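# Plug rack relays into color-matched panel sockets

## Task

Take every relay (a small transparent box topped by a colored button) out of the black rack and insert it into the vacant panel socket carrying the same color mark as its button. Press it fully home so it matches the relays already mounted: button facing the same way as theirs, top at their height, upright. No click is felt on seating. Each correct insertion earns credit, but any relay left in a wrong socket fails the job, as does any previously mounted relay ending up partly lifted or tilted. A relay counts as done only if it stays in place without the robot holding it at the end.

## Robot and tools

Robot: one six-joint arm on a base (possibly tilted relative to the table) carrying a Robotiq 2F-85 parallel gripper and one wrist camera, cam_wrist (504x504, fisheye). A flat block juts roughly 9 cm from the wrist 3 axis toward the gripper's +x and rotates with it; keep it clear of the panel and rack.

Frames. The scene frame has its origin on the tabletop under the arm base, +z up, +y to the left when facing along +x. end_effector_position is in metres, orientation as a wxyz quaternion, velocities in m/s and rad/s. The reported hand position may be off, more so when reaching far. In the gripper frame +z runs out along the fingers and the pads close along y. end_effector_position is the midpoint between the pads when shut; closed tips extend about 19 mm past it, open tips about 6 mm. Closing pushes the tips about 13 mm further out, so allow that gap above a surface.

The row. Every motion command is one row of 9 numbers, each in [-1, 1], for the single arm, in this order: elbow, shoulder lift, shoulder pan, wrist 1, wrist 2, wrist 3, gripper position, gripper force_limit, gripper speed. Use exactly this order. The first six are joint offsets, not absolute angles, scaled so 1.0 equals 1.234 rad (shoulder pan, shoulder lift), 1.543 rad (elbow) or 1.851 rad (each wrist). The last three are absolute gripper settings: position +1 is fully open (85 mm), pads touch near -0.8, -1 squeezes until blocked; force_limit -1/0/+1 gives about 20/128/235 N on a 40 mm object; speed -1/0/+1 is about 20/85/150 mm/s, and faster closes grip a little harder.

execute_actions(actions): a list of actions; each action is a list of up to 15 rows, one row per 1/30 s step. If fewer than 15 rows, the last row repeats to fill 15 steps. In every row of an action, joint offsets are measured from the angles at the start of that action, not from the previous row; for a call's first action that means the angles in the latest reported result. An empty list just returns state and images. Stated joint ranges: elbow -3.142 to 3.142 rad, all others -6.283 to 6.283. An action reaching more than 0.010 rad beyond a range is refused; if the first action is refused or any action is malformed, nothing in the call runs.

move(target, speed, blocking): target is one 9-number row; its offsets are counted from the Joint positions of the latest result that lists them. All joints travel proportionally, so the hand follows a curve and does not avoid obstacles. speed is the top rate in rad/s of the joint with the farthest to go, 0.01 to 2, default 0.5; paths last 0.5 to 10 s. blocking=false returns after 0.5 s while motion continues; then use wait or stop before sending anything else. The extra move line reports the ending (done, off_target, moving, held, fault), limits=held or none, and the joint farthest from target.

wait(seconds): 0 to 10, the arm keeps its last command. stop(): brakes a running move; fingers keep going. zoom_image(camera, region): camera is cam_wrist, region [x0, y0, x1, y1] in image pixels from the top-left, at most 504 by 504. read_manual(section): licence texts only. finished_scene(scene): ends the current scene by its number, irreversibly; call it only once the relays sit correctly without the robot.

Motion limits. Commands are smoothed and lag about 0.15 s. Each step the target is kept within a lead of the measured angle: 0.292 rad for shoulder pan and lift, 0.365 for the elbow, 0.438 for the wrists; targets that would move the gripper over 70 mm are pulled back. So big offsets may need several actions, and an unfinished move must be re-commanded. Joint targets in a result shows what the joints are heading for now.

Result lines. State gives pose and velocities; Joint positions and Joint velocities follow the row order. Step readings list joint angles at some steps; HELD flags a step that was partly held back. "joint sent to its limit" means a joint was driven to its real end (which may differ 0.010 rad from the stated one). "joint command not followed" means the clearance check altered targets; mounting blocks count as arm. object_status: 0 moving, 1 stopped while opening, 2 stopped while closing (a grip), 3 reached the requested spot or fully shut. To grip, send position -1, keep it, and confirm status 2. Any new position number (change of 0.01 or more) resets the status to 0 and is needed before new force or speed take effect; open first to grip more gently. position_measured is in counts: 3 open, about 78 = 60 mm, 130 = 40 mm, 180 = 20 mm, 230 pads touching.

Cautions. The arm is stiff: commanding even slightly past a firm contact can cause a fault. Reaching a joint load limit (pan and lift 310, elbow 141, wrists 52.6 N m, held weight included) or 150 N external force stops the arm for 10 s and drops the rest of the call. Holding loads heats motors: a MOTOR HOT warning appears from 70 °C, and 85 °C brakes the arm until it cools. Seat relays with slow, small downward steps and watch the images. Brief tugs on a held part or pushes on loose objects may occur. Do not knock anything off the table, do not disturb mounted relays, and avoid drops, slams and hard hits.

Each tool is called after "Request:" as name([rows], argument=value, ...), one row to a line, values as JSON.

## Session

Request:
execute_actions(actions=[])

Scene clock: 0.00 s.
end_effector_position=(+0.4836, -0.0113, +0.3892) position_measured=3 object_status=3 end_effector_quat_wxyz=(-0.081, -0.376, +0.920, -0.080) end_effector_velocity=(+0.000, -0.000, +0.000) end_effector_angular_velocity=(+0.000, -0.002, -0.002)
Joint names: [elbow, shoulder lift, shoulder pan, wrist 1, wrist 2, wrist 3]
Joint positions: [ 2.143 -1.382  3.553 -1.686 -2.408 -0.041]
Joint velocities: [-0.    -0.     0.    -0.001 -0.001  0.001]
Motor temperatures (°C, as the motors report them): [24 24 24 30 31 27]
Joint targets: [2.143 -1.382 3.553 -1.686 -2.408 -0.041]

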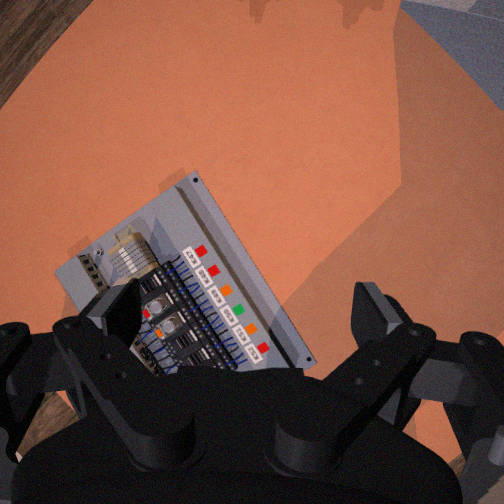

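Request:
move(target=[-0.213,0.323,-0.04,-0.2015,0.06,1,1,0,0], speed=1)

Scene clock: 3.67 s.
end_effector_position=(+0.7245, +0.1476, +0.3519) position_measured=3 object_status=3 end_effector_quat_wxyz=(-0.008, +0.614, +0.789, -0.003) end_effector_velocity=(+0.000, +0.000, -0.000) end_effector_angular_velocity=(+0.001, +0.001, -0.003)
Joint names: [elbow, shoulder lift, shoulder pan, wrist 1, wrist 2, wrist 3]
Joint positions: [ 1.814 -0.983  3.504 -2.059 -2.297  1.81 ]
Joint velocities: [-0.     0.    -0.     0.     0.001  0.003]
Motor temperatures (°C, as the motors report them): [24 24 24 30 31 27]
Joint targets: [1.814 -0.983 3.504 -2.060 -2.297 1.810]
move: done; limits=none; farthest joint: the wrist 3, 0.001 radians from its target (1.852 radians at the start)

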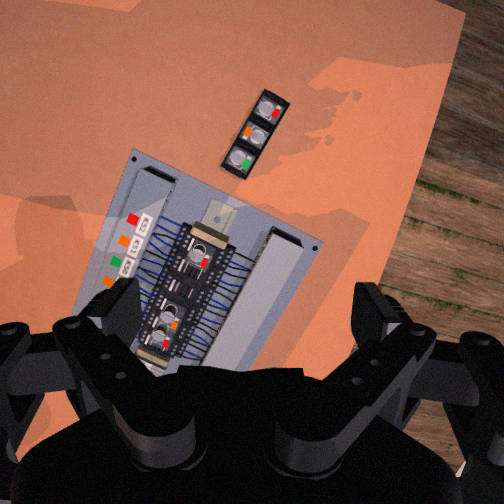

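Request:
move(target=[0.128,0.17,-0.1405,-0.305,-0.025,0.145,0.2,0,0])

Scene clock: 8.03 s.
end_effector_position=(+0.6971, +0.1733, +0.1184) position_measured=104 object_status=3 end_effector_quat_wxyz=(-0.006, +0.790, +0.613, -0.005) end_effector_velocity=(-0.001, +0.001, -0.002) end_effector_angular_velocity=(+0.001, +0.002, -0.003)
Joint names: [elbow, shoulder lift, shoulder pan, wrist 1, wrist 2, wrist 3]
Joint positions: [ 2.011 -0.773  3.33  -2.624 -2.343  2.078]
Joint velocities: [ 0.002  0.001 -0.001 -0.003  0.001  0.003]
Motor temperatures (°C, as the motors report them): [24 24 24 30 31 27]
Joint targets: [2.011 -0.773 3.330 -2.624 -2.343 2.078]
move: done; limits=none; farthest joint: the shoulder pan, 0.000 radians from its target (0.173 radians at the start)

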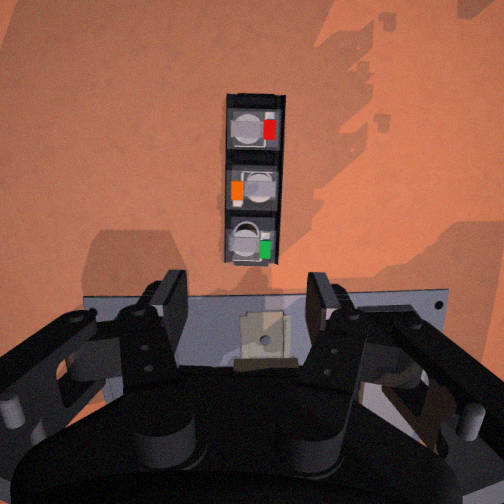

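Request:
move(target=[0.0075,0.0557,-0.0388,-0.0689,-0.003,-0.0145,0.2,0,0], speed=0.15)

Scene clock: 11.67 s.
end_effector_position=(+0.6962, +0.1767, +0.0658) position_measured=104 object_status=3 end_effector_quat_wxyz=(-0.007, +0.802, +0.598, -0.004) end_effector_velocity=(+0.000, +0.000, -0.001) end_effector_angular_velocity=(-0.001, -0.001, -0.001)
Joint names: [elbow, shoulder lift, shoulder pan, wrist 1, wrist 2, wrist 3]
Joint positions: [ 2.023 -0.705  3.283 -2.751 -2.349  2.051]
Joint velocities: [ 0.     0.002 -0.001 -0.004 -0.001 -0.001]
Motor temperatures (°C, as the motors report them): [24 24 24 30 31 27]
Joint targets: [2.023 -0.705 3.283 -2.751 -2.349 2.051]
move: done; limits=none; farthest joint: the shoulder pan, 0.001 radians from its target (0.048 radians at the start)

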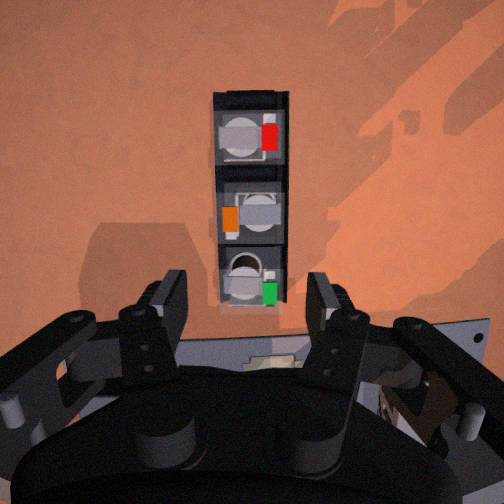

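Request:
move(target=[0,0.0268,-0.0204,-0.0313,-0.0012,-0.018,0.2,0,0], speed=0.1)

Request:
move(target=[0,0,0,0,0,0,-1,-0.7,-0.5])

Request:
move(target=[-0.02,-0.125,0.098,0.164,0.008,0.086,-1,-0.7,-0.5], speed=0.15)

Scene clock: 14.67 s.
end_effector_position=(+0.6974, +0.1765, +0.0409) position_measured=104 object_status=3 end_effector_quat_wxyz=(-0.007, +0.802, +0.597, -0.004) end_effector_velocity=(+0.001, -0.001, -0.001) end_effector_angular_velocity=(-0.002, -0.000, -0.000)
Joint names: [elbow, shoulder lift, shoulder pan, wrist 1, wrist 2, wrist 3]
Joint positions: [ 2.023 -0.672  3.258 -2.809 -2.351  2.018]
Joint velocities: [-0.     0.002 -0.002 -0.003 -0.002 -0.002]
Motor temperatures (°C, as the motors report them): [24 24 24 30 31 27]
Joint targets: [2.023 -0.672 3.258 -2.809 -2.351 2.018]
move: done; limits=none; farthest joint: the wrist 3, 0.001 radians from its target (0.034 radians at the start)

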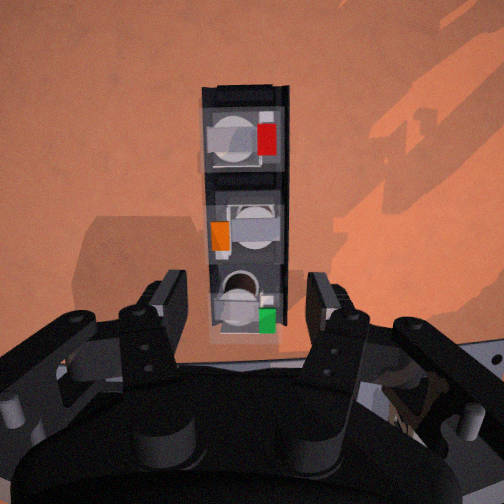

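Scene clock: 15.37 s.
end_effector_position=(+0.6974, +0.1765, +0.0408) position_measured=163 object_status=0 end_effector_quat_wxyz=(-0.007, +0.802, +0.597, -0.004) end_effector_velocity=(-0.000, +0.000, -0.000) end_effector_angular_velocity=(+0.001, +0.001, +0.002)
Joint names: [elbow, shoulder lift, shoulder pan, wrist 1, wrist 2, wrist 3]
Joint positions: [ 2.023 -0.672  3.258 -2.809 -2.351  2.018]
Joint velocities: [ 0.    -0.    -0.     0.001  0.001 -0.001]
Motor temperatures (°C, as the motors report them): [24 24 24 30 31 27]
Joint targets: [2.023 -0.672 3.258 -2.809 -2.351 2.018]
move: done; limits=none; farthest joint: the shoulder pan, 0.000 radians from its target (0.000 radians at the start)

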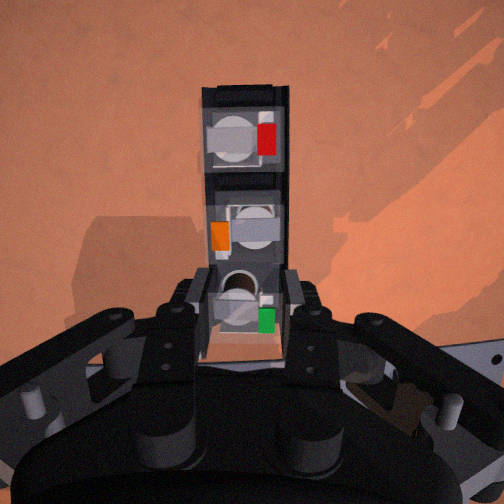

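Scene clock: 17.93 s.
end_effector_position=(+0.6956, +0.1751, +0.1668) position_measured=163 object_status=2 end_effector_quat_wxyz=(-0.005, +0.800, +0.600, -0.006) end_effector_velocity=(+0.000, -0.001, +0.001) end_effector_angular_velocity=(-0.001, -0.000, -0.001)
Joint names: [elbow, shoulder lift, shoulder pan, wrist 1, wrist 2, wrist 3]
Joint positions: [ 1.992 -0.826  3.379 -2.505 -2.336  2.177]
Joint velocities: [-0.    -0.002  0.     0.002 -0.001  0.002]
Motor temperatures (°C, as the motors report them): [24 24 24 30 31 27]
Joint targets: [1.992 -0.826 3.379 -2.505 -2.336 2.178]
move: done; limits=none; farthest joint: the shoulder pan, 0.000 radians from its target (0.121 radians at the start)

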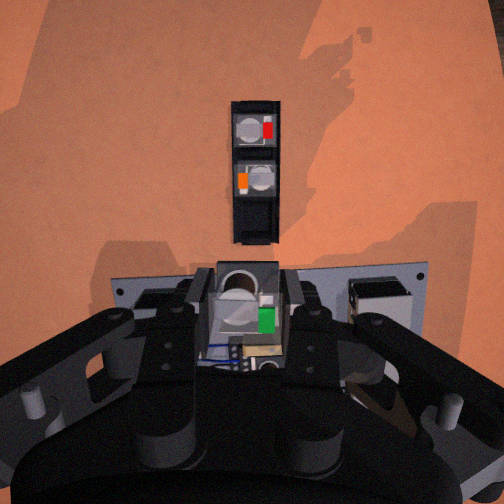

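Request:
move(target=[0.101,-0.212,-0.121,-0.02,-0.011,-0.136,-1,-0.7,-0.5], speed=0.3)

Scene clock: 22.67 s.
end_effector_position=(+0.6646, -0.0001, +0.1814) position_measured=163 object_status=2 end_effector_quat_wxyz=(-0.007, +0.785, +0.619, -0.005) end_effector_velocity=(-0.001, -0.001, +0.000) end_effector_angular_velocity=(+0.001, -0.000, +0.001)
Joint names: [elbow, shoulder lift, shoulder pan, wrist 1, wrist 2, wrist 3]
Joint positions: [ 2.148 -1.087  3.229 -2.542 -2.357  1.926]
Joint velocities: [ 0.002 -0.003 -0.001 -0.001  0.001 -0.003]
Motor temperatures (°C, as the motors report them): [24 24 24 30 31 27]
Joint targets: [2.148 -1.088 3.229 -2.542 -2.357 1.926]
move: done; limits=none; farthest joint: the wrist 3, 0.001 radians from its target (0.252 radians at the start)

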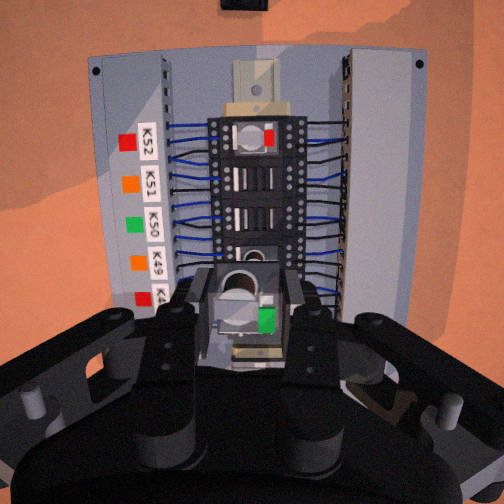

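Request:
move(target=[0.0153,0.0807,-0.0578,-0.1044,-0.0015,-0.066,-1,-0.7,-0.5], speed=0.15)

Scene clock: 27.77 s.
end_effector_position=(+0.6681, +0.0045, +0.1097) position_measured=163 object_status=2 end_effector_quat_wxyz=(-0.008, +0.779, +0.628, -0.005) end_effector_velocity=(+0.001, -0.000, -0.001) end_effector_angular_velocity=(-0.000, -0.001, -0.002)
Joint names: [elbow, shoulder lift, shoulder pan, wrist 1, wrist 2, wrist 3]
Joint positions: [ 2.171 -0.988  3.158 -2.735 -2.359  1.804]
Joint velocities: [-0.     0.002 -0.002 -0.004 -0.    -0.001]
Motor temperatures (°C, as the motors report them): [24 24 24 30 31 27]
Joint targets: [2.171 -0.988 3.158 -2.736 -2.359 1.804]
move: done; limits=none; farthest joint: the shoulder pan, 0.001 radians from its target (0.072 radians at the start)

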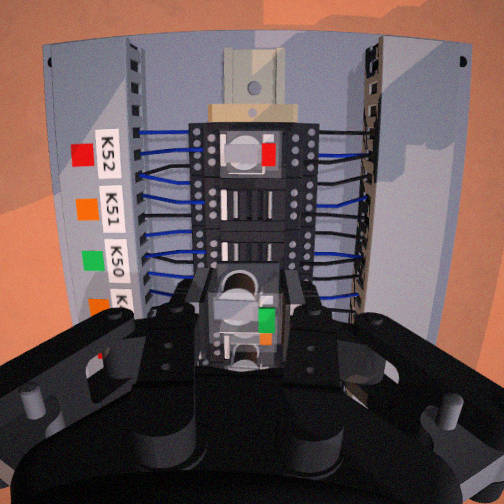

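Right ~1 mm, down 26.

Request:
move(target=[0.003,0.0322,-0.0232,-0.0397,0,-0.0214,-1,-0.7,-0.5], speed=0.06)

Request:
zoom_image(camera="cam_wrist", region=[140,120,360,340])

Scene clock: 30.80 s.
end_effector_position=(+0.6694, +0.0050, +0.0825) position_measured=163 object_status=2 end_effector_quat_wxyz=(-0.008, +0.779, +0.627, -0.005) end_effector_velocity=(+0.001, +0.001, -0.001) end_effector_angular_velocity=(+0.002, -0.002, -0.000)
Joint names: [elbow, shoulder lift, shoulder pan, wrist 1, wrist 2, wrist 3]
Joint positions: [ 2.176 -0.948  3.13  -2.808 -2.359  1.765]
Joint velocities: [-0.     0.002 -0.    -0.004  0.002 -0.002]
Motor temperatures (°C, as the motors report them): [24 24 24 30 31 27]
Joint targets: [2.176 -0.948 3.130 -2.809 -2.359 1.764]
move: done; limits=none; farthest joint: the shoulder pan, 0.000 radians from its target (0.029 radians at the start)

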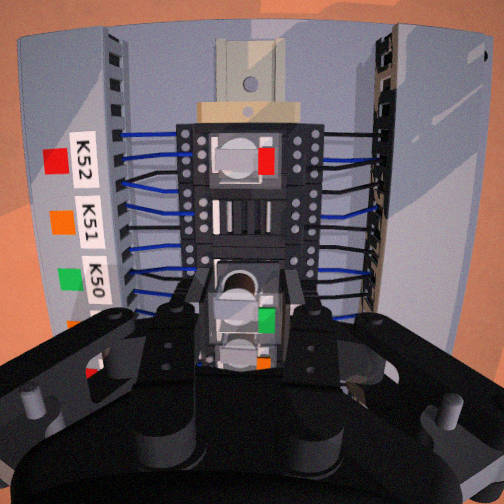

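Region (140, 120, 360, 340) of cam_wrist's 504x504 image, scaled by 2.291, with more detail than that image has.

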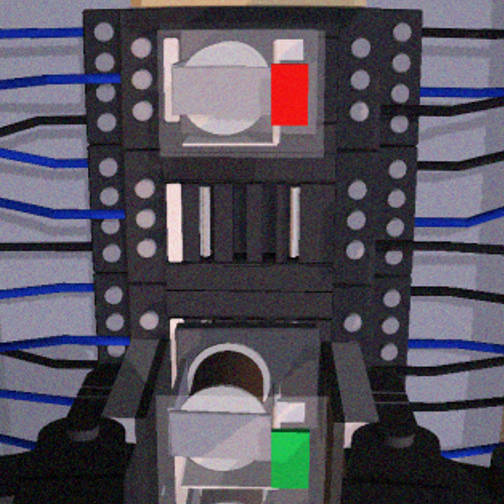

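Good. Down 23.

Request:
move(target=[0.003,0.0272,-0.0202,-0.0344,0,-0.0187,-1,-0.7,-0.5], speed=0.02)

Scene clock: 35.33 s.
end_effector_position=(+0.6689, +0.0048, +0.0594) position_measured=163 object_status=2 end_effector_quat_wxyz=(-0.008, +0.779, +0.627, -0.005) end_effector_velocity=(+0.000, -0.000, -0.000) end_effector_angular_velocity=(-0.002, -0.001, +0.001)
Joint names: [elbow, shoulder lift, shoulder pan, wrist 1, wrist 2, wrist 3]
Joint positions: [ 2.181 -0.915  3.105 -2.872 -2.359  1.73 ]
Joint velocities: [-0.     0.001 -0.    -0.002 -0.002 -0.002]
Motor temperatures (°C, as the motors report them): [24 24 24 30 31 27]
Joint targets: [2.181 -0.915 3.105 -2.872 -2.359 1.730]
move: done; limits=none; farthest joint: the shoulder lift, 0.001 radians from its target (0.034 radians at the start)

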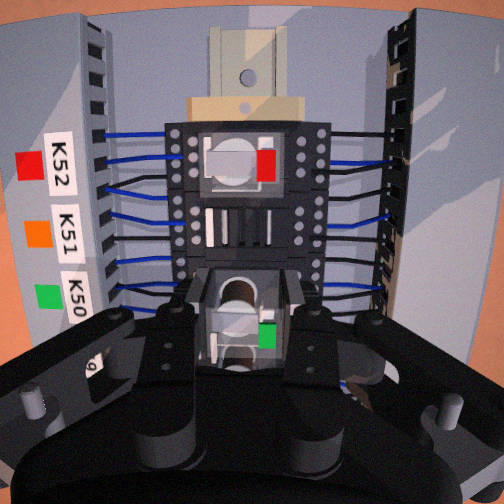

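Request:
move(target=[0,0,0,0,0,0,0,-0.3,0])

Request:
move(target=[0.002,-0.105,0.018,0.07,0,0.016,0,-0.3,0], speed=0.1)

Request:
zoom_image(camera="cam_wrist", region=[130,60,370,300])

Scene clock: 37.93 s.
end_effector_position=(+0.6689, +0.0048, +0.0594) position_measured=129 object_status=3 end_effector_quat_wxyz=(-0.007, +0.779, +0.627, -0.005) end_effector_velocity=(+0.000, +0.000, +0.000) end_effector_angular_velocity=(+0.001, -0.001, -0.001)
Joint names: [elbow, shoulder lift, shoulder pan, wrist 1, wrist 2, wrist 3]
Joint positions: [ 2.181 -0.915  3.105 -2.872 -2.359  1.73 ]
Joint velocities: [ 0.    -0.    -0.    -0.001  0.001  0.   ]
Motor temperatures (°C, as the motors report them): [24 24 24 30 31 27]
Joint targets: [2.181 -0.915 3.105 -2.872 -2.359 1.730]
move: done; limits=none; farthest joint: the shoulder pan, 0.000 radians from its target (0.000 radians at the start)

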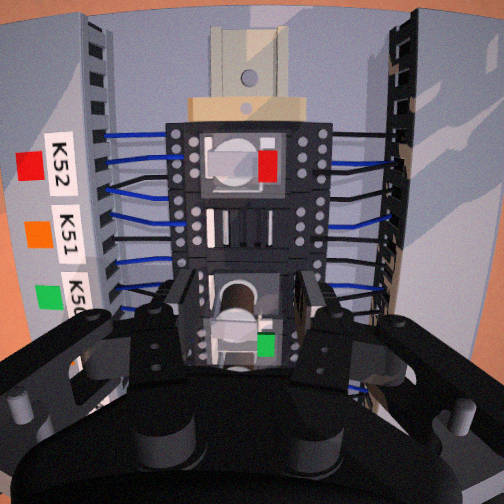

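Scene clock: 39.70 s.
end_effector_position=(+0.6713, -0.0346, +0.1189) position_measured=129 object_status=3 end_effector_quat_wxyz=(-0.003, +0.783, +0.622, -0.000) end_effector_velocity=(+0.000, -0.001, +0.001) end_effector_angular_velocity=(-0.000, -0.000, -0.002)
Joint names: [elbow, shoulder lift, shoulder pan, wrist 1, wrist 2, wrist 3]
Joint positions: [ 2.184 -1.044  3.127 -2.743 -2.359  1.76 ]
Joint velocities: [-0.    -0.003  0.001  0.003 -0.     0.002]
Motor temperatures (°C, as the motors report them): [24 24 24 30 31 27]
Joint targets: [2.184 -1.045 3.127 -2.742 -2.359 1.760]
move: done; limits=none; farthest joint: the elbow, 0.001 radians from its target (0.004 radians at the start)

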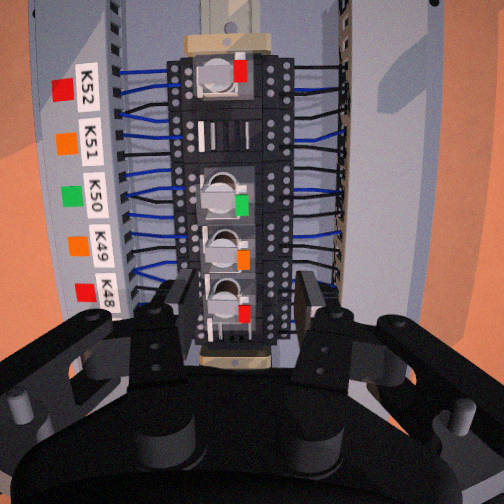

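Region (130, 60, 370, 300) of cam_wrist's 504x504 image, scaled by 2.100, with more detail than that image has.

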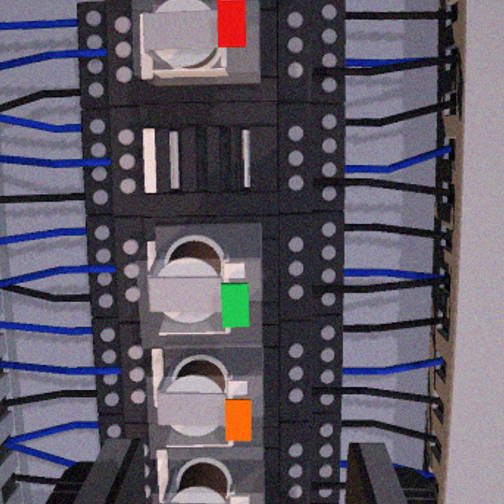

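Request:
move(target=[-0.007,0.042,0.0225,0.0037,0,0.0214,0,-0.3,0], speed=0.1)

Request:
move(target=[0.0049,0.0458,-0.0328,-0.0567,0,-0.0305,0,-0.3,0], speed=0.08)

Scene clock: 44.23 s.
end_effector_position=(+0.6681, +0.0009, +0.1100) position_measured=129 object_status=3 end_effector_quat_wxyz=(-0.008, +0.779, +0.627, -0.005) end_effector_velocity=(-0.000, +0.002, -0.000) end_effector_angular_velocity=(-0.002, +0.000, +0.001)
Joint names: [elbow, shoulder lift, shoulder pan, wrist 1, wrist 2, wrist 3]
Joint positions: [ 2.173 -0.993  3.155 -2.736 -2.359  1.799]
Joint velocities: [-0.001  0.003  0.002  0.    -0.002  0.003]
Motor temperatures (°C, as the motors report them): [24 24 24 30 31 27]
Joint targets: [2.173 -0.992 3.155 -2.736 -2.359 1.799]
move: done; limits=none; farthest joint: the shoulder lift, 0.001 radians from its target (0.052 radians at the start)

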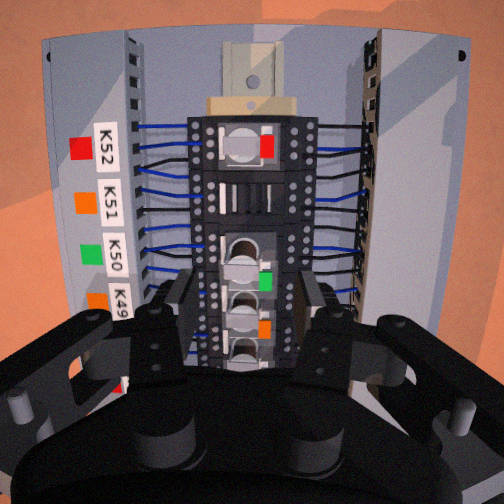

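Scene clock: 45.97 s.
end_effector_position=(+0.6688, +0.0017, +0.0713) position_measured=129 object_status=3 end_effector_quat_wxyz=(-0.008, +0.779, +0.627, -0.005) end_effector_velocity=(-0.001, +0.000, -0.001) end_effector_angular_velocity=(+0.001, +0.001, +0.001)
Joint names: [elbow, shoulder lift, shoulder pan, wrist 1, wrist 2, wrist 3]
Joint positions: [ 2.18  -0.936  3.114 -2.84  -2.359  1.743]
Joint velocities: [ 0.001  0.002 -0.002 -0.003  0.001 -0.002]
Motor temperatures (°C, as the motors report them): [24 24 24 30 31 27]
Joint targets: [2.180 -0.936 3.114 -2.841 -2.359 1.742]
move: done; limits=none; farthest joint: the wrist 1, 0.001 radians from its target (0.105 radians at the start)

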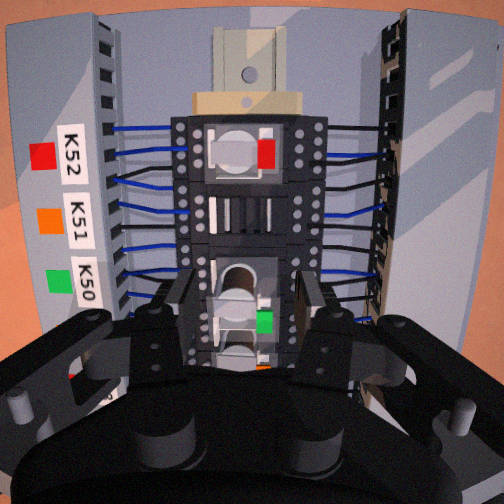

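Request:
move(target=[0,0,0,0,0,0,-1,-0.8,-0.5])

Request:
move(target=[0.0004,-0.0125,0.0041,0.0109,0,0.0038,-1,-0.8,-0.5], speed=0.03)

Request:
move(target=[0.0015,0.0136,-0.0101,-0.0172,0,-0.0093,-1,-0.8,-0.5], speed=0.02)

Request:
move(target=[-0.0004,0.0125,-0.0041,-0.0109,0,-0.0038,-1,-0.8,-0.5], speed=0.015)

Request:
move(target=[0,0,0,0,0,0,0,-0.3,0])

Scene clock: 51.00 s.
end_effector_position=(+0.6687, +0.0016, +0.0712) position_measured=163 object_status=2 end_effector_quat_wxyz=(-0.008, +0.779, +0.627, -0.005) end_effector_velocity=(+0.002, -0.001, +0.001) end_effector_angular_velocity=(+0.001, -0.003, -0.003)
Joint names: [elbow, shoulder lift, shoulder pan, wrist 1, wrist 2, wrist 3]
Joint positions: [ 2.18  -0.936  3.114 -2.84  -2.359  1.743]
Joint velocities: [-0.003 -0.001  0.    -0.001  0.001  0.   ]
Motor temperatures (°C, as the motors report them): [24 24 24 30 31 27]
Joint targets: [2.180 -0.936 3.114 -2.840 -2.359 1.743]
move: done; limits=none; farthest joint: the shoulder pan, 0.000 radians from its target (0.000 radians at the start)

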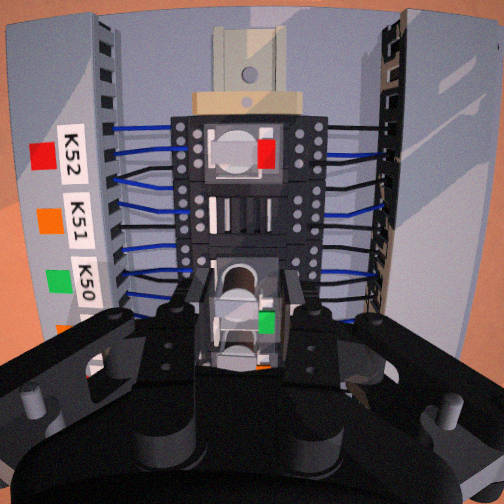

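Scene clock: 52.00 s.
end_effector_position=(+0.6683, -0.0014, +0.0789) position_measured=163 object_status=2 end_effector_quat_wxyz=(-0.008, +0.779, +0.627, -0.005) end_effector_velocity=(-0.001, -0.000, +0.000) end_effector_angular_velocity=(+0.001, +0.002, -0.000)
Joint names: [elbow, shoulder lift, shoulder pan, wrist 1, wrist 2, wrist 3]
Joint positions: [ 2.181 -0.952  3.119 -2.82  -2.359  1.75 ]
Joint velocities: [ 0.001 -0.002 -0.     0.003  0.001  0.001]
Motor temperatures (°C, as the motors report them): [24 24 24 30 31 27]
Joint targets: [2.181 -0.952 3.119 -2.820 -2.359 1.750]
move: done; limits=none; farthest joint: the wrist 1, 0.001 radians from its target (0.020 radians at the start)

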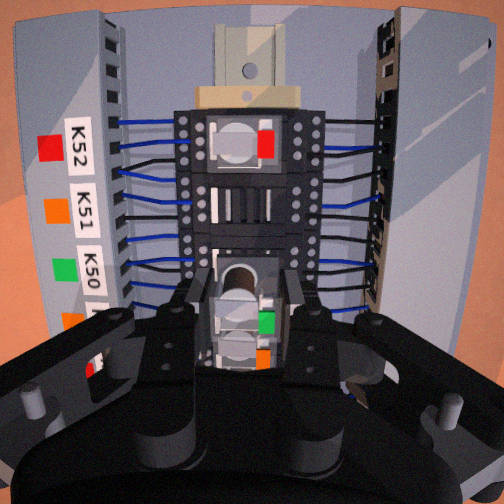

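Scene clock: 53.87 s.
end_effector_position=(+0.6681, -0.0016, +0.0674) position_measured=163 object_status=2 end_effector_quat_wxyz=(-0.008, +0.779, +0.627, -0.006) end_effector_velocity=(-0.001, +0.001, -0.001) end_effector_angular_velocity=(+0.002, +0.001, +0.003)
Joint names: [elbow, shoulder lift, shoulder pan, wrist 1, wrist 2, wrist 3]
Joint positions: [ 2.183 -0.935  3.107 -2.852 -2.36   1.733]
Joint velocities: [ 0.001  0.001 -0.001 -0.002  0.002 -0.003]
Motor temperatures (°C, as the motors report them): [24 24 24 30 31 27]
Joint targets: [2.183 -0.935 3.107 -2.852 -2.359 1.732]
move: done; limits=none; farthest joint: the wrist 2, 0.001 radians from its target (0.000 radians at the start)

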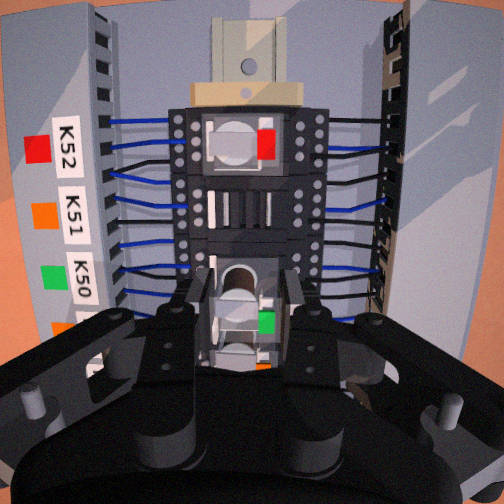

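Scene clock: 55.43 s.
end_effector_position=(+0.6684, +0.0014, +0.0598) position_measured=163 object_status=2 end_effector_quat_wxyz=(-0.007, +0.779, +0.627, -0.006) end_effector_velocity=(-0.001, +0.002, -0.001) end_effector_angular_velocity=(+0.002, +0.000, +0.002)
Joint names: [elbow, shoulder lift, shoulder pan, wrist 1, wrist 2, wrist 3]
Joint positions: [ 2.183 -0.92   3.102 -2.872 -2.36   1.726]
Joint velocities: [ 0.001  0.002  0.    -0.002  0.002 -0.001]
Motor temperatures (°C, as the motors report them): [24 24 24 30 31 27]
Joint targets: [2.183 -0.920 3.102 -2.872 -2.360 1.726]
move: done; limits=none; farthest joint: the shoulder pan, 0.000 radians from its target (0.005 radians at the start)

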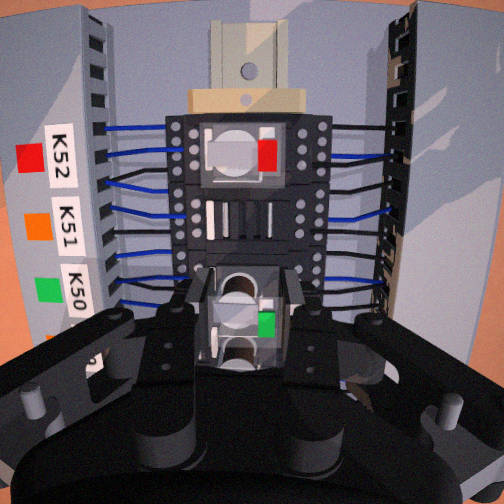

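Scene clock: 55.97 s.
end_effector_position=(+0.6684, +0.0013, +0.0598) position_measured=129 object_status=0 end_effector_quat_wxyz=(-0.007, +0.779, +0.627, -0.006) end_effector_velocity=(-0.001, +0.000, -0.000) end_effector_angular_velocity=(+0.001, +0.002, +0.000)
Joint names: [elbow, shoulder lift, shoulder pan, wrist 1, wrist 2, wrist 3]
Joint positions: [ 2.183 -0.92   3.102 -2.872 -2.36   1.726]
Joint velocities: [ 0.002 -0.    -0.     0.001  0.001  0.001]
Motor temperatures (°C, as the motors report them): [24 24 24 30 31 27]
Joint targets: [2.183 -0.920 3.102 -2.872 -2.360 1.726]
move: done; limits=none; farthest joint: the shoulder pan, 0.000 radians from its target (0.000 radians at the start)

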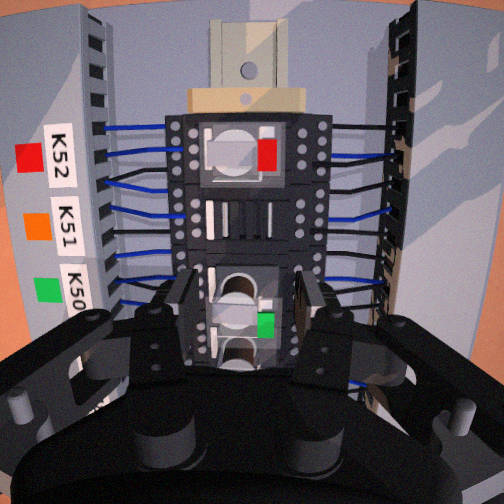

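Request:
move(target=[-0.0007,-0.006,0.0044,0.0075,0,0.004,0,-0.3,0], speed=0.03)

Request:
move(target=[0,0,0,0,0,0,-1,-0.7,-0.5])

Request:
move(target=[0.0007,0.006,-0.0044,-0.0075,0,-0.004,-1,-0.7,-0.5], speed=0.015)

Request:
move(target=[0,0,0,0,0,0,0,-0.3,0])

Request:
move(target=[-0.0227,-0.1353,0.103,0.178,0.0015,0.108,0,-0.3,0], speed=0.25)

Request:
move(target=[-0.149,0.282,0.165,0.041,0.015,0.176,0.2,-0.3,0])

Request:
move(target=[0.015,0.094,-0.0735,-0.123,-0.008,-0.0645,0.2,-0.3,0], speed=0.2)

Scene clock: 60.43 s.
end_effector_position=(+0.6687, +0.0013, +0.0648) position_measured=129 object_status=3 end_effector_quat_wxyz=(-0.007, +0.779, +0.627, -0.005) end_effector_velocity=(-0.000, +0.001, +0.001) end_effector_angular_velocity=(+0.001, +0.000, +0.001)
Joint names: [elbow, shoulder lift, shoulder pan, wrist 1, wrist 2, wrist 3]
Joint positions: [ 2.182 -0.927  3.107 -2.858 -2.36   1.733]
Joint velocities: [ 0.001 -0.001  0.001  0.002  0.001  0.   ]
Motor temperatures (°C, as the motors report them): [24 24 24 30 31 27]
Joint targets: [2.182 -0.927 3.107 -2.858 -2.360 1.733]
move: done; limits=none; farthest joint: the wrist 3, 0.001 radians from its target (0.008 radians at the start)

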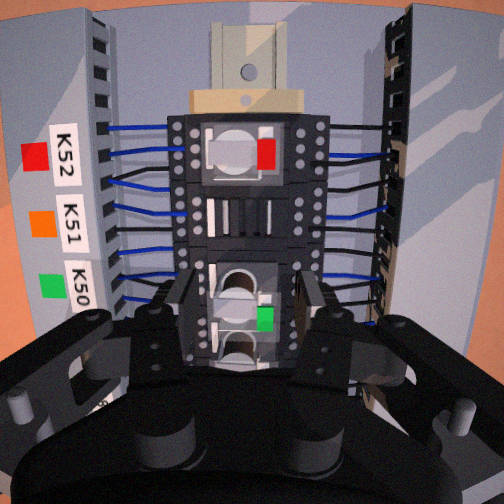

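Scene clock: 60.97 s.
end_effector_position=(+0.6687, +0.0014, +0.0649) position_measured=163 object_status=2 end_effector_quat_wxyz=(-0.007, +0.779, +0.627, -0.005) end_effector_velocity=(-0.000, +0.001, +0.000) end_effector_angular_velocity=(+0.001, -0.001, +0.001)
Joint names: [elbow, shoulder lift, shoulder pan, wrist 1, wrist 2, wrist 3]
Joint positions: [ 2.182 -0.927  3.107 -2.858 -2.36   1.733]
Joint velocities: [ 0.001  0.     0.001 -0.     0.001  0.001]
Motor temperatures (°C, as the motors report them): [24 24 24 30 31 27]
Joint targets: [2.182 -0.927 3.107 -2.858 -2.360 1.733]
move: done; limits=none; farthest joint: the shoulder pan, 0.000 radians from its target (0.000 radians at the start)

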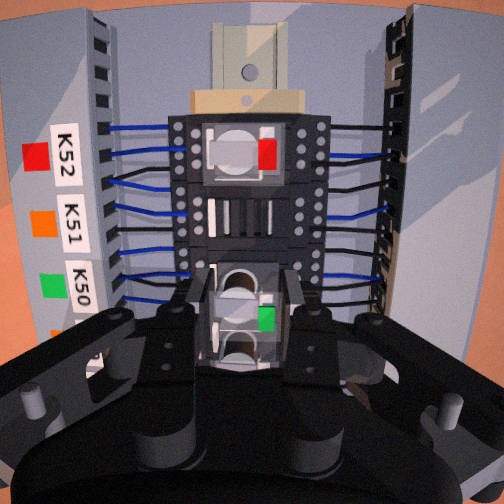

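Scene clock: 62.10 s.
end_effector_position=(+0.6685, +0.0014, +0.0600) position_measured=163 object_status=2 end_effector_quat_wxyz=(-0.007, +0.779, +0.627, -0.006) end_effector_velocity=(+0.000, -0.000, -0.001) end_effector_angular_velocity=(-0.000, -0.001, -0.001)
Joint names: [elbow, shoulder lift, shoulder pan, wrist 1, wrist 2, wrist 3]
Joint positions: [ 2.183 -0.92   3.102 -2.872 -2.36   1.726]
Joint velocities: [ 0.001  0.001 -0.001 -0.004  0.    -0.001]
Motor temperatures (°C, as the motors report them): [24 24 24 30 31 27]
Joint targets: [2.183 -0.920 3.102 -2.872 -2.360 1.725]
move: done; limits=none; farthest joint: the shoulder pan, 0.000 radians from its target (0.006 radians at the start)

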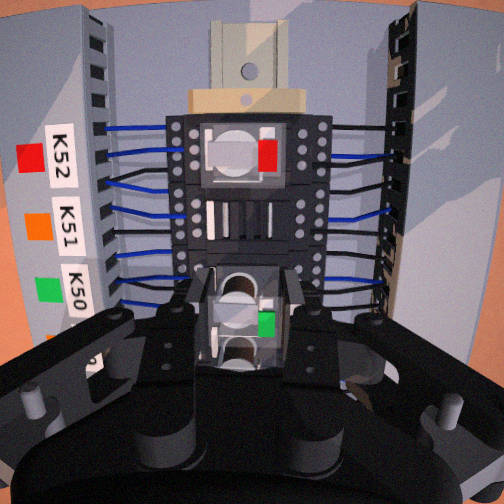

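Scene clock: 62.63 s.
end_effector_position=(+0.6684, +0.0014, +0.0599) position_measured=129 object_status=0 end_effector_quat_wxyz=(-0.007, +0.779, +0.627, -0.006) end_effector_velocity=(+0.001, -0.000, +0.001) end_effector_angular_velocity=(+0.000, -0.001, +0.001)
Joint names: [elbow, shoulder lift, shoulder pan, wrist 1, wrist 2, wrist 3]
Joint positions: [ 2.183 -0.92   3.102 -2.872 -2.36   1.726]
Joint velocities: [-0.    -0.001  0.001 -0.     0.    -0.001]
Motor temperatures (°C, as the motors report them): [24 24 24 30 31 27]
Joint targets: [2.183 -0.920 3.102 -2.872 -2.360 1.726]
move: done; limits=none; farthest joint: the shoulder pan, 0.000 radians from its target (0.000 radians at the start)

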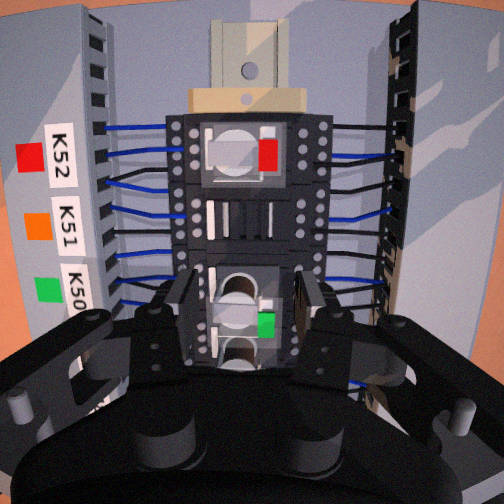

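Scene clock: 64.57 s.
end_effector_position=(+0.6647, -0.0002, +0.1810) position_measured=129 object_status=3 end_effector_quat_wxyz=(-0.007, +0.785, +0.619, -0.006) end_effector_velocity=(+0.001, -0.000, +0.001) end_effector_angular_velocity=(+0.002, -0.001, -0.001)
Joint names: [elbow, shoulder lift, shoulder pan, wrist 1, wrist 2, wrist 3]
Joint positions: [ 2.148 -1.087  3.229 -2.542 -2.357  1.925]
Joint velocities: [-0.002 -0.001  0.001  0.002  0.002  0.001]
Motor temperatures (°C, as the motors report them): [24 24 24 30 31 27]
Joint targets: [2.148 -1.087 3.229 -2.542 -2.357 1.926]
move: done; limits=none; farthest joint: the wrist 3, 0.001 radians from its target (0.200 radians at the start)

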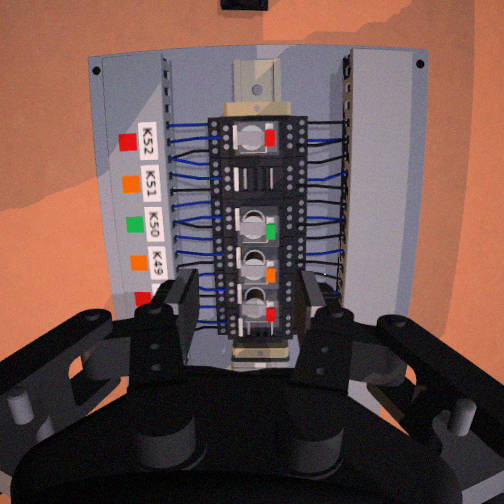

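Scene clock: 65.97 s.
end_effector_position=(+0.7047, +0.2381, +0.1663) position_measured=104 object_status=3 end_effector_quat_wxyz=(-0.002, +0.800, +0.600, -0.007) end_effector_velocity=(-0.000, +0.002, -0.000) end_effector_angular_velocity=(+0.000, +0.000, +0.001)
Joint names: [elbow, shoulder lift, shoulder pan, wrist 1, wrist 2, wrist 3]
Joint positions: [ 1.918 -0.739  3.432 -2.467 -2.329  2.251]
Joint velocities: [-0.002  0.003  0.002  0.001  0.001  0.002]
Motor temperatures (°C, as the motors report them): [24 24 24 30 31 27]
Joint targets: [1.918 -0.739 3.433 -2.466 -2.329 2.251]
move: done; limits=none; farthest joint: the shoulder pan, 0.000 radians from its target (0.204 radians at the start)

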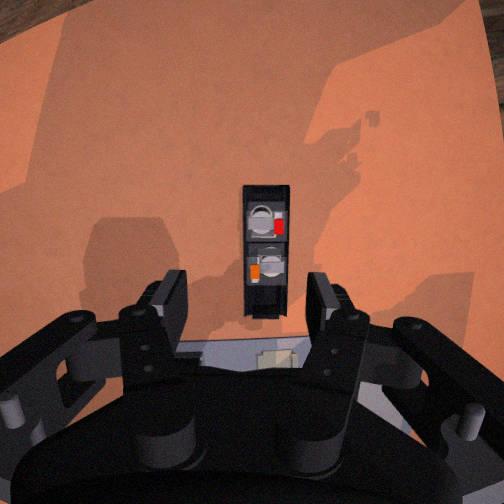

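Scene clock: 67.67 s.
end_effector_position=(+0.7087, +0.2407, +0.0665) position_measured=104 object_status=3 end_effector_quat_wxyz=(-0.005, +0.801, +0.598, -0.005) end_effector_velocity=(-0.000, -0.000, -0.002) end_effector_angular_velocity=(-0.000, +0.000, +0.001)
Joint names: [elbow, shoulder lift, shoulder pan, wrist 1, wrist 2, wrist 3]
Joint positions: [ 1.941 -0.623  3.342 -2.694 -2.344  2.132]
Joint velocities: [ 0.001  0.002 -0.001 -0.003 -0.    -0.003]
Motor temperatures (°C, as the motors report them): [24 24 24 30 31 27]
Joint targets: [1.941 -0.623 3.342 -2.694 -2.344 2.132]
move: done; limits=none; farthest joint: the shoulder pan, 0.001 radians from its target (0.091 radians at the start)

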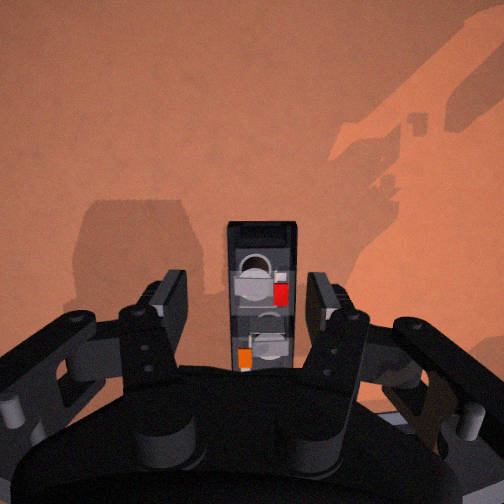

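Request:
move(target=[-0.0045,0.0261,-0.0209,-0.0271,-0.002,-0.018,0.2,-0.3,0], speed=0.08)

Request:
move(target=[0,0,0,0,0,0,-1,-0.7,-0.5])

Request:
move(target=[-0.02,-0.125,0.098,0.164,0.01,0.086,-1,-0.7,-0.5], speed=0.15)

Scene clock: 73.47 s.
end_effector_position=(+0.7142, +0.2399, +0.0415) position_measured=104 object_status=3 end_effector_quat_wxyz=(-0.005, +0.802, +0.597, -0.005) end_effector_velocity=(-0.000, -0.001, -0.002) end_effector_angular_velocity=(-0.001, +0.001, -0.001)
Joint names: [elbow, shoulder lift, shoulder pan, wrist 1, wrist 2, wrist 3]
Joint positions: [ 1.934 -0.591  3.316 -2.744 -2.348  2.099]
Joint velocities: [ 0.     0.002 -0.002 -0.004 -0.001 -0.001]
Motor temperatures (°C, as the motors report them): [24 24 24 30 31 27]
Joint targets: [1.934 -0.591 3.316 -2.744 -2.348 2.098]
move: done; limits=none; farthest joint: the shoulder lift, 0.001 radians from its target (0.032 radians at the start)

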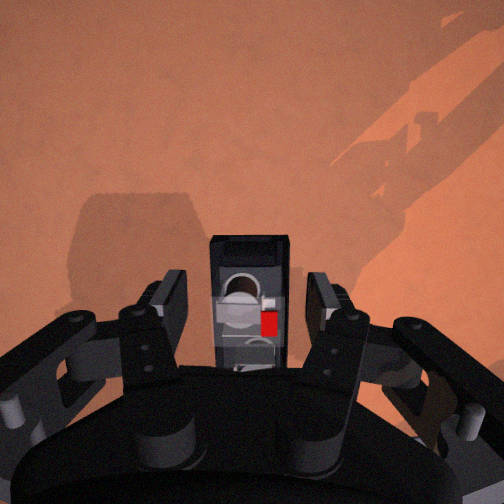

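Scene clock: 74.17 s.
end_effector_position=(+0.7142, +0.2398, +0.0414) position_measured=163 object_status=0 end_effector_quat_wxyz=(-0.005, +0.802, +0.597, -0.005) end_effector_velocity=(+0.000, +0.000, +0.000) end_effector_angular_velocity=(+0.000, -0.000, -0.002)
Joint names: [elbow, shoulder lift, shoulder pan, wrist 1, wrist 2, wrist 3]
Joint positions: [ 1.934 -0.591  3.316 -2.744 -2.348  2.099]
Joint velocities: [ 0.    -0.     0.     0.     0.     0.002]
Motor temperatures (°C, as the motors report them): [24 24 24 30 31 27]
Joint targets: [1.934 -0.591 3.316 -2.744 -2.348 2.099]
move: done; limits=none; farthest joint: the shoulder pan, 0.000 radians from its target (0.000 radians at the start)

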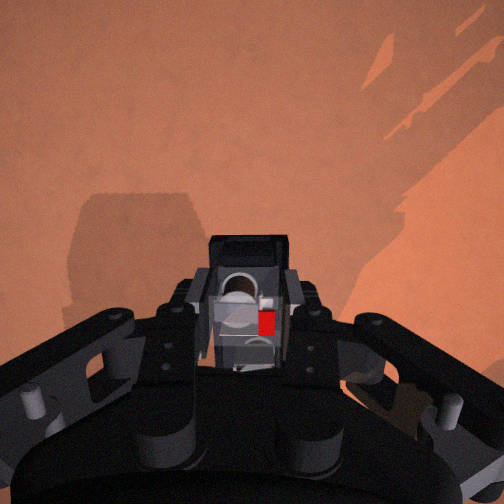

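Scene clock: 76.73 s.
end_effector_position=(+0.7108, +0.2366, +0.1751) position_measured=163 object_status=2 end_effector_quat_wxyz=(-0.002, +0.800, +0.600, -0.008) end_effector_velocity=(+0.001, -0.001, +0.001) end_effector_angular_velocity=(-0.000, -0.000, -0.001)
Joint names: [elbow, shoulder lift, shoulder pan, wrist 1, wrist 2, wrist 3]
Joint positions: [ 1.903 -0.745  3.437 -2.44  -2.329  2.258]
Joint velocities: [-0.001 -0.002  0.     0.003 -0.     0.002]
Motor temperatures (°C, as the motors report them): [24 24 24 30 31 27]
Joint targets: [1.903 -0.746 3.437 -2.440 -2.329 2.258]
move: done; limits=none; farthest joint: the wrist 3, 0.001 radians from its target (0.160 radians at the start)

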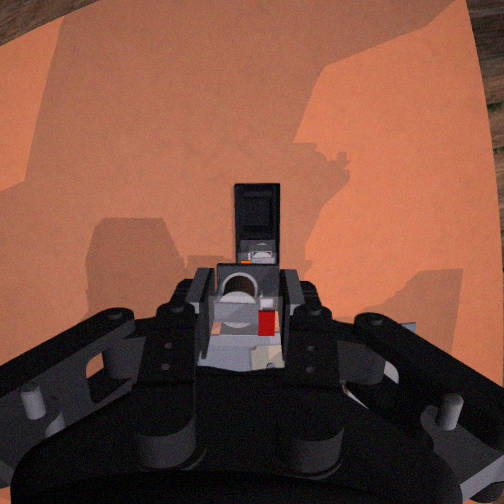

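Request:
move(target=[0.1875,-0.37,-0.2428,-0.0676,-0.0168,-0.2615,-1,-0.7,-0.5], speed=0.4)

Request:
move(target=[0.024,0.072,-0.061,-0.108,0,-0.057,-1,-0.7,-0.5], speed=0.15)

Scene clock: 81.23 s.
end_effector_position=(+0.6536, -0.0865, +0.1800) position_measured=163 object_status=2 end_effector_quat_wxyz=(-0.007, +0.779, +0.627, -0.005) end_effector_velocity=(-0.000, -0.002, +0.000) end_effector_angular_velocity=(+0.001, -0.000, +0.000)
Joint names: [elbow, shoulder lift, shoulder pan, wrist 1, wrist 2, wrist 3]
Joint positions: [ 2.192 -1.202  3.138 -2.565 -2.36   1.774]
Joint velocities: [ 0.001 -0.003 -0.002 -0.001  0.001 -0.004]
Motor temperatures (°C, as the motors report them): [24 24 24 30 31 27]
Joint targets: [2.193 -1.202 3.137 -2.566 -2.360 1.773]
move: done; limits=none; farthest joint: the shoulder pan, 0.000 radians from its target (0.300 radians at the start)

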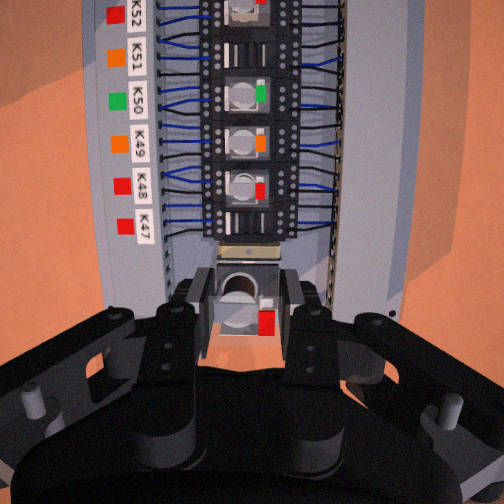

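Scene clock: 83.10 s.
end_effector_position=(+0.6506, -0.0867, +0.1113) position_measured=163 object_status=2 end_effector_quat_wxyz=(-0.006, +0.779, +0.627, -0.007) end_effector_velocity=(-0.001, +0.000, -0.001) end_effector_angular_velocity=(+0.000, +0.001, -0.001)
Joint names: [elbow, shoulder lift, shoulder pan, wrist 1, wrist 2, wrist 3]
Joint positions: [ 2.229 -1.113  3.062 -2.765 -2.36   1.668]
Joint velocities: [ 0.002  0.001 -0.001 -0.003  0.    -0.   ]
Motor temperatures (°C, as the motors report them): [24 24 24 30 31 27]
Joint targets: [2.229 -1.113 3.062 -2.765 -2.360 1.668]
move: done; limits=none; farthest joint: the shoulder pan, 0.000 radians from its target (0.075 radians at the start)

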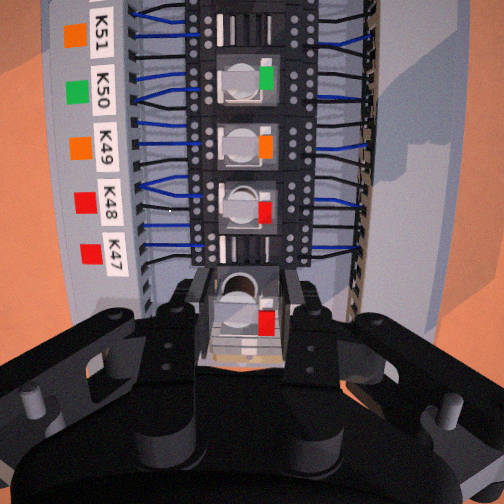

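Matches reference. Down 28 with drift compensation.

Request:
move(target=[0.0052,0.0341,-0.0244,-0.0437,0.001,-0.0225,-1,-0.7,-0.5], speed=0.06)

Scene clock: 86.37 s.
end_effector_position=(+0.6504, -0.0861, +0.0835) position_measured=163 object_status=2 end_effector_quat_wxyz=(-0.006, +0.779, +0.627, -0.007) end_effector_velocity=(-0.001, +0.000, -0.001) end_effector_angular_velocity=(+0.000, +0.001, -0.001)
Joint names: [elbow, shoulder lift, shoulder pan, wrist 1, wrist 2, wrist 3]
Joint positions: [ 2.237 -1.071  3.032 -2.846 -2.358  1.627]
Joint velocities: [ 0.001  0.001 -0.002 -0.003  0.    -0.001]
Motor temperatures (°C, as the motors report them): [24 24 24 30 31 27]
Joint targets: [2.237 -1.071 3.032 -2.846 -2.358 1.627]
move: done; limits=none; farthest joint: the shoulder pan, 0.001 radians from its target (0.030 radians at the start)

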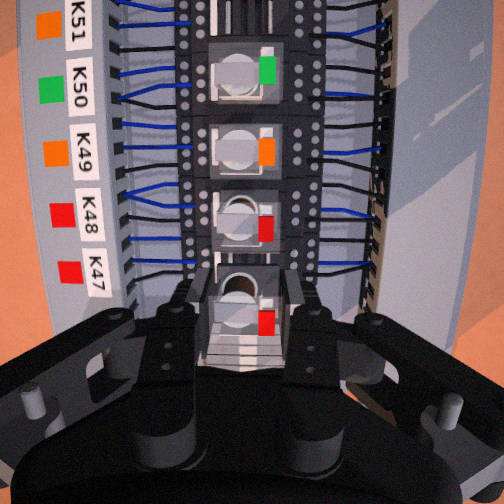

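Request:
move(target=[0.0033,0.0295,-0.0218,-0.0372,0.001,-0.0202,-1,-0.7,-0.5], speed=0.02)

Scene clock: 91.00 s.
end_effector_position=(+0.6498, -0.0866, +0.0597) position_measured=163 object_status=2 end_effector_quat_wxyz=(-0.005, +0.779, +0.626, -0.007) end_effector_velocity=(-0.001, -0.001, -0.002) end_effector_angular_velocity=(-0.000, +0.002, -0.000)
Joint names: [elbow, shoulder lift, shoulder pan, wrist 1, wrist 2, wrist 3]
Joint positions: [ 2.242 -1.035  3.006 -2.914 -2.357  1.59 ]
Joint velocities: [ 0.002  0.001 -0.003 -0.003 -0.    -0.002]
Motor temperatures (°C, as the motors report them): [24 24 24 30 31 27]
Joint targets: [2.242 -1.035 3.006 -2.914 -2.357 1.590]
move: done; limits=none; farthest joint: the shoulder pan, 0.001 radians from its target (0.027 radians at the start)

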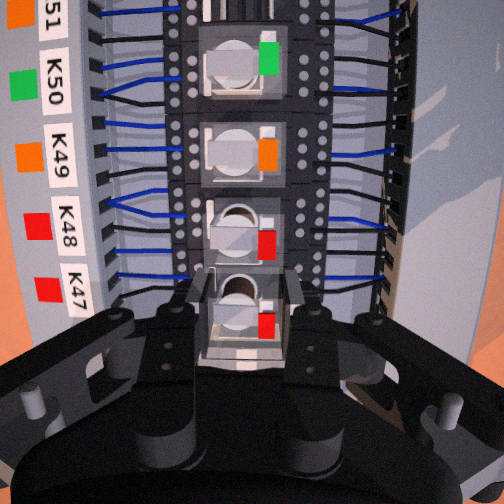

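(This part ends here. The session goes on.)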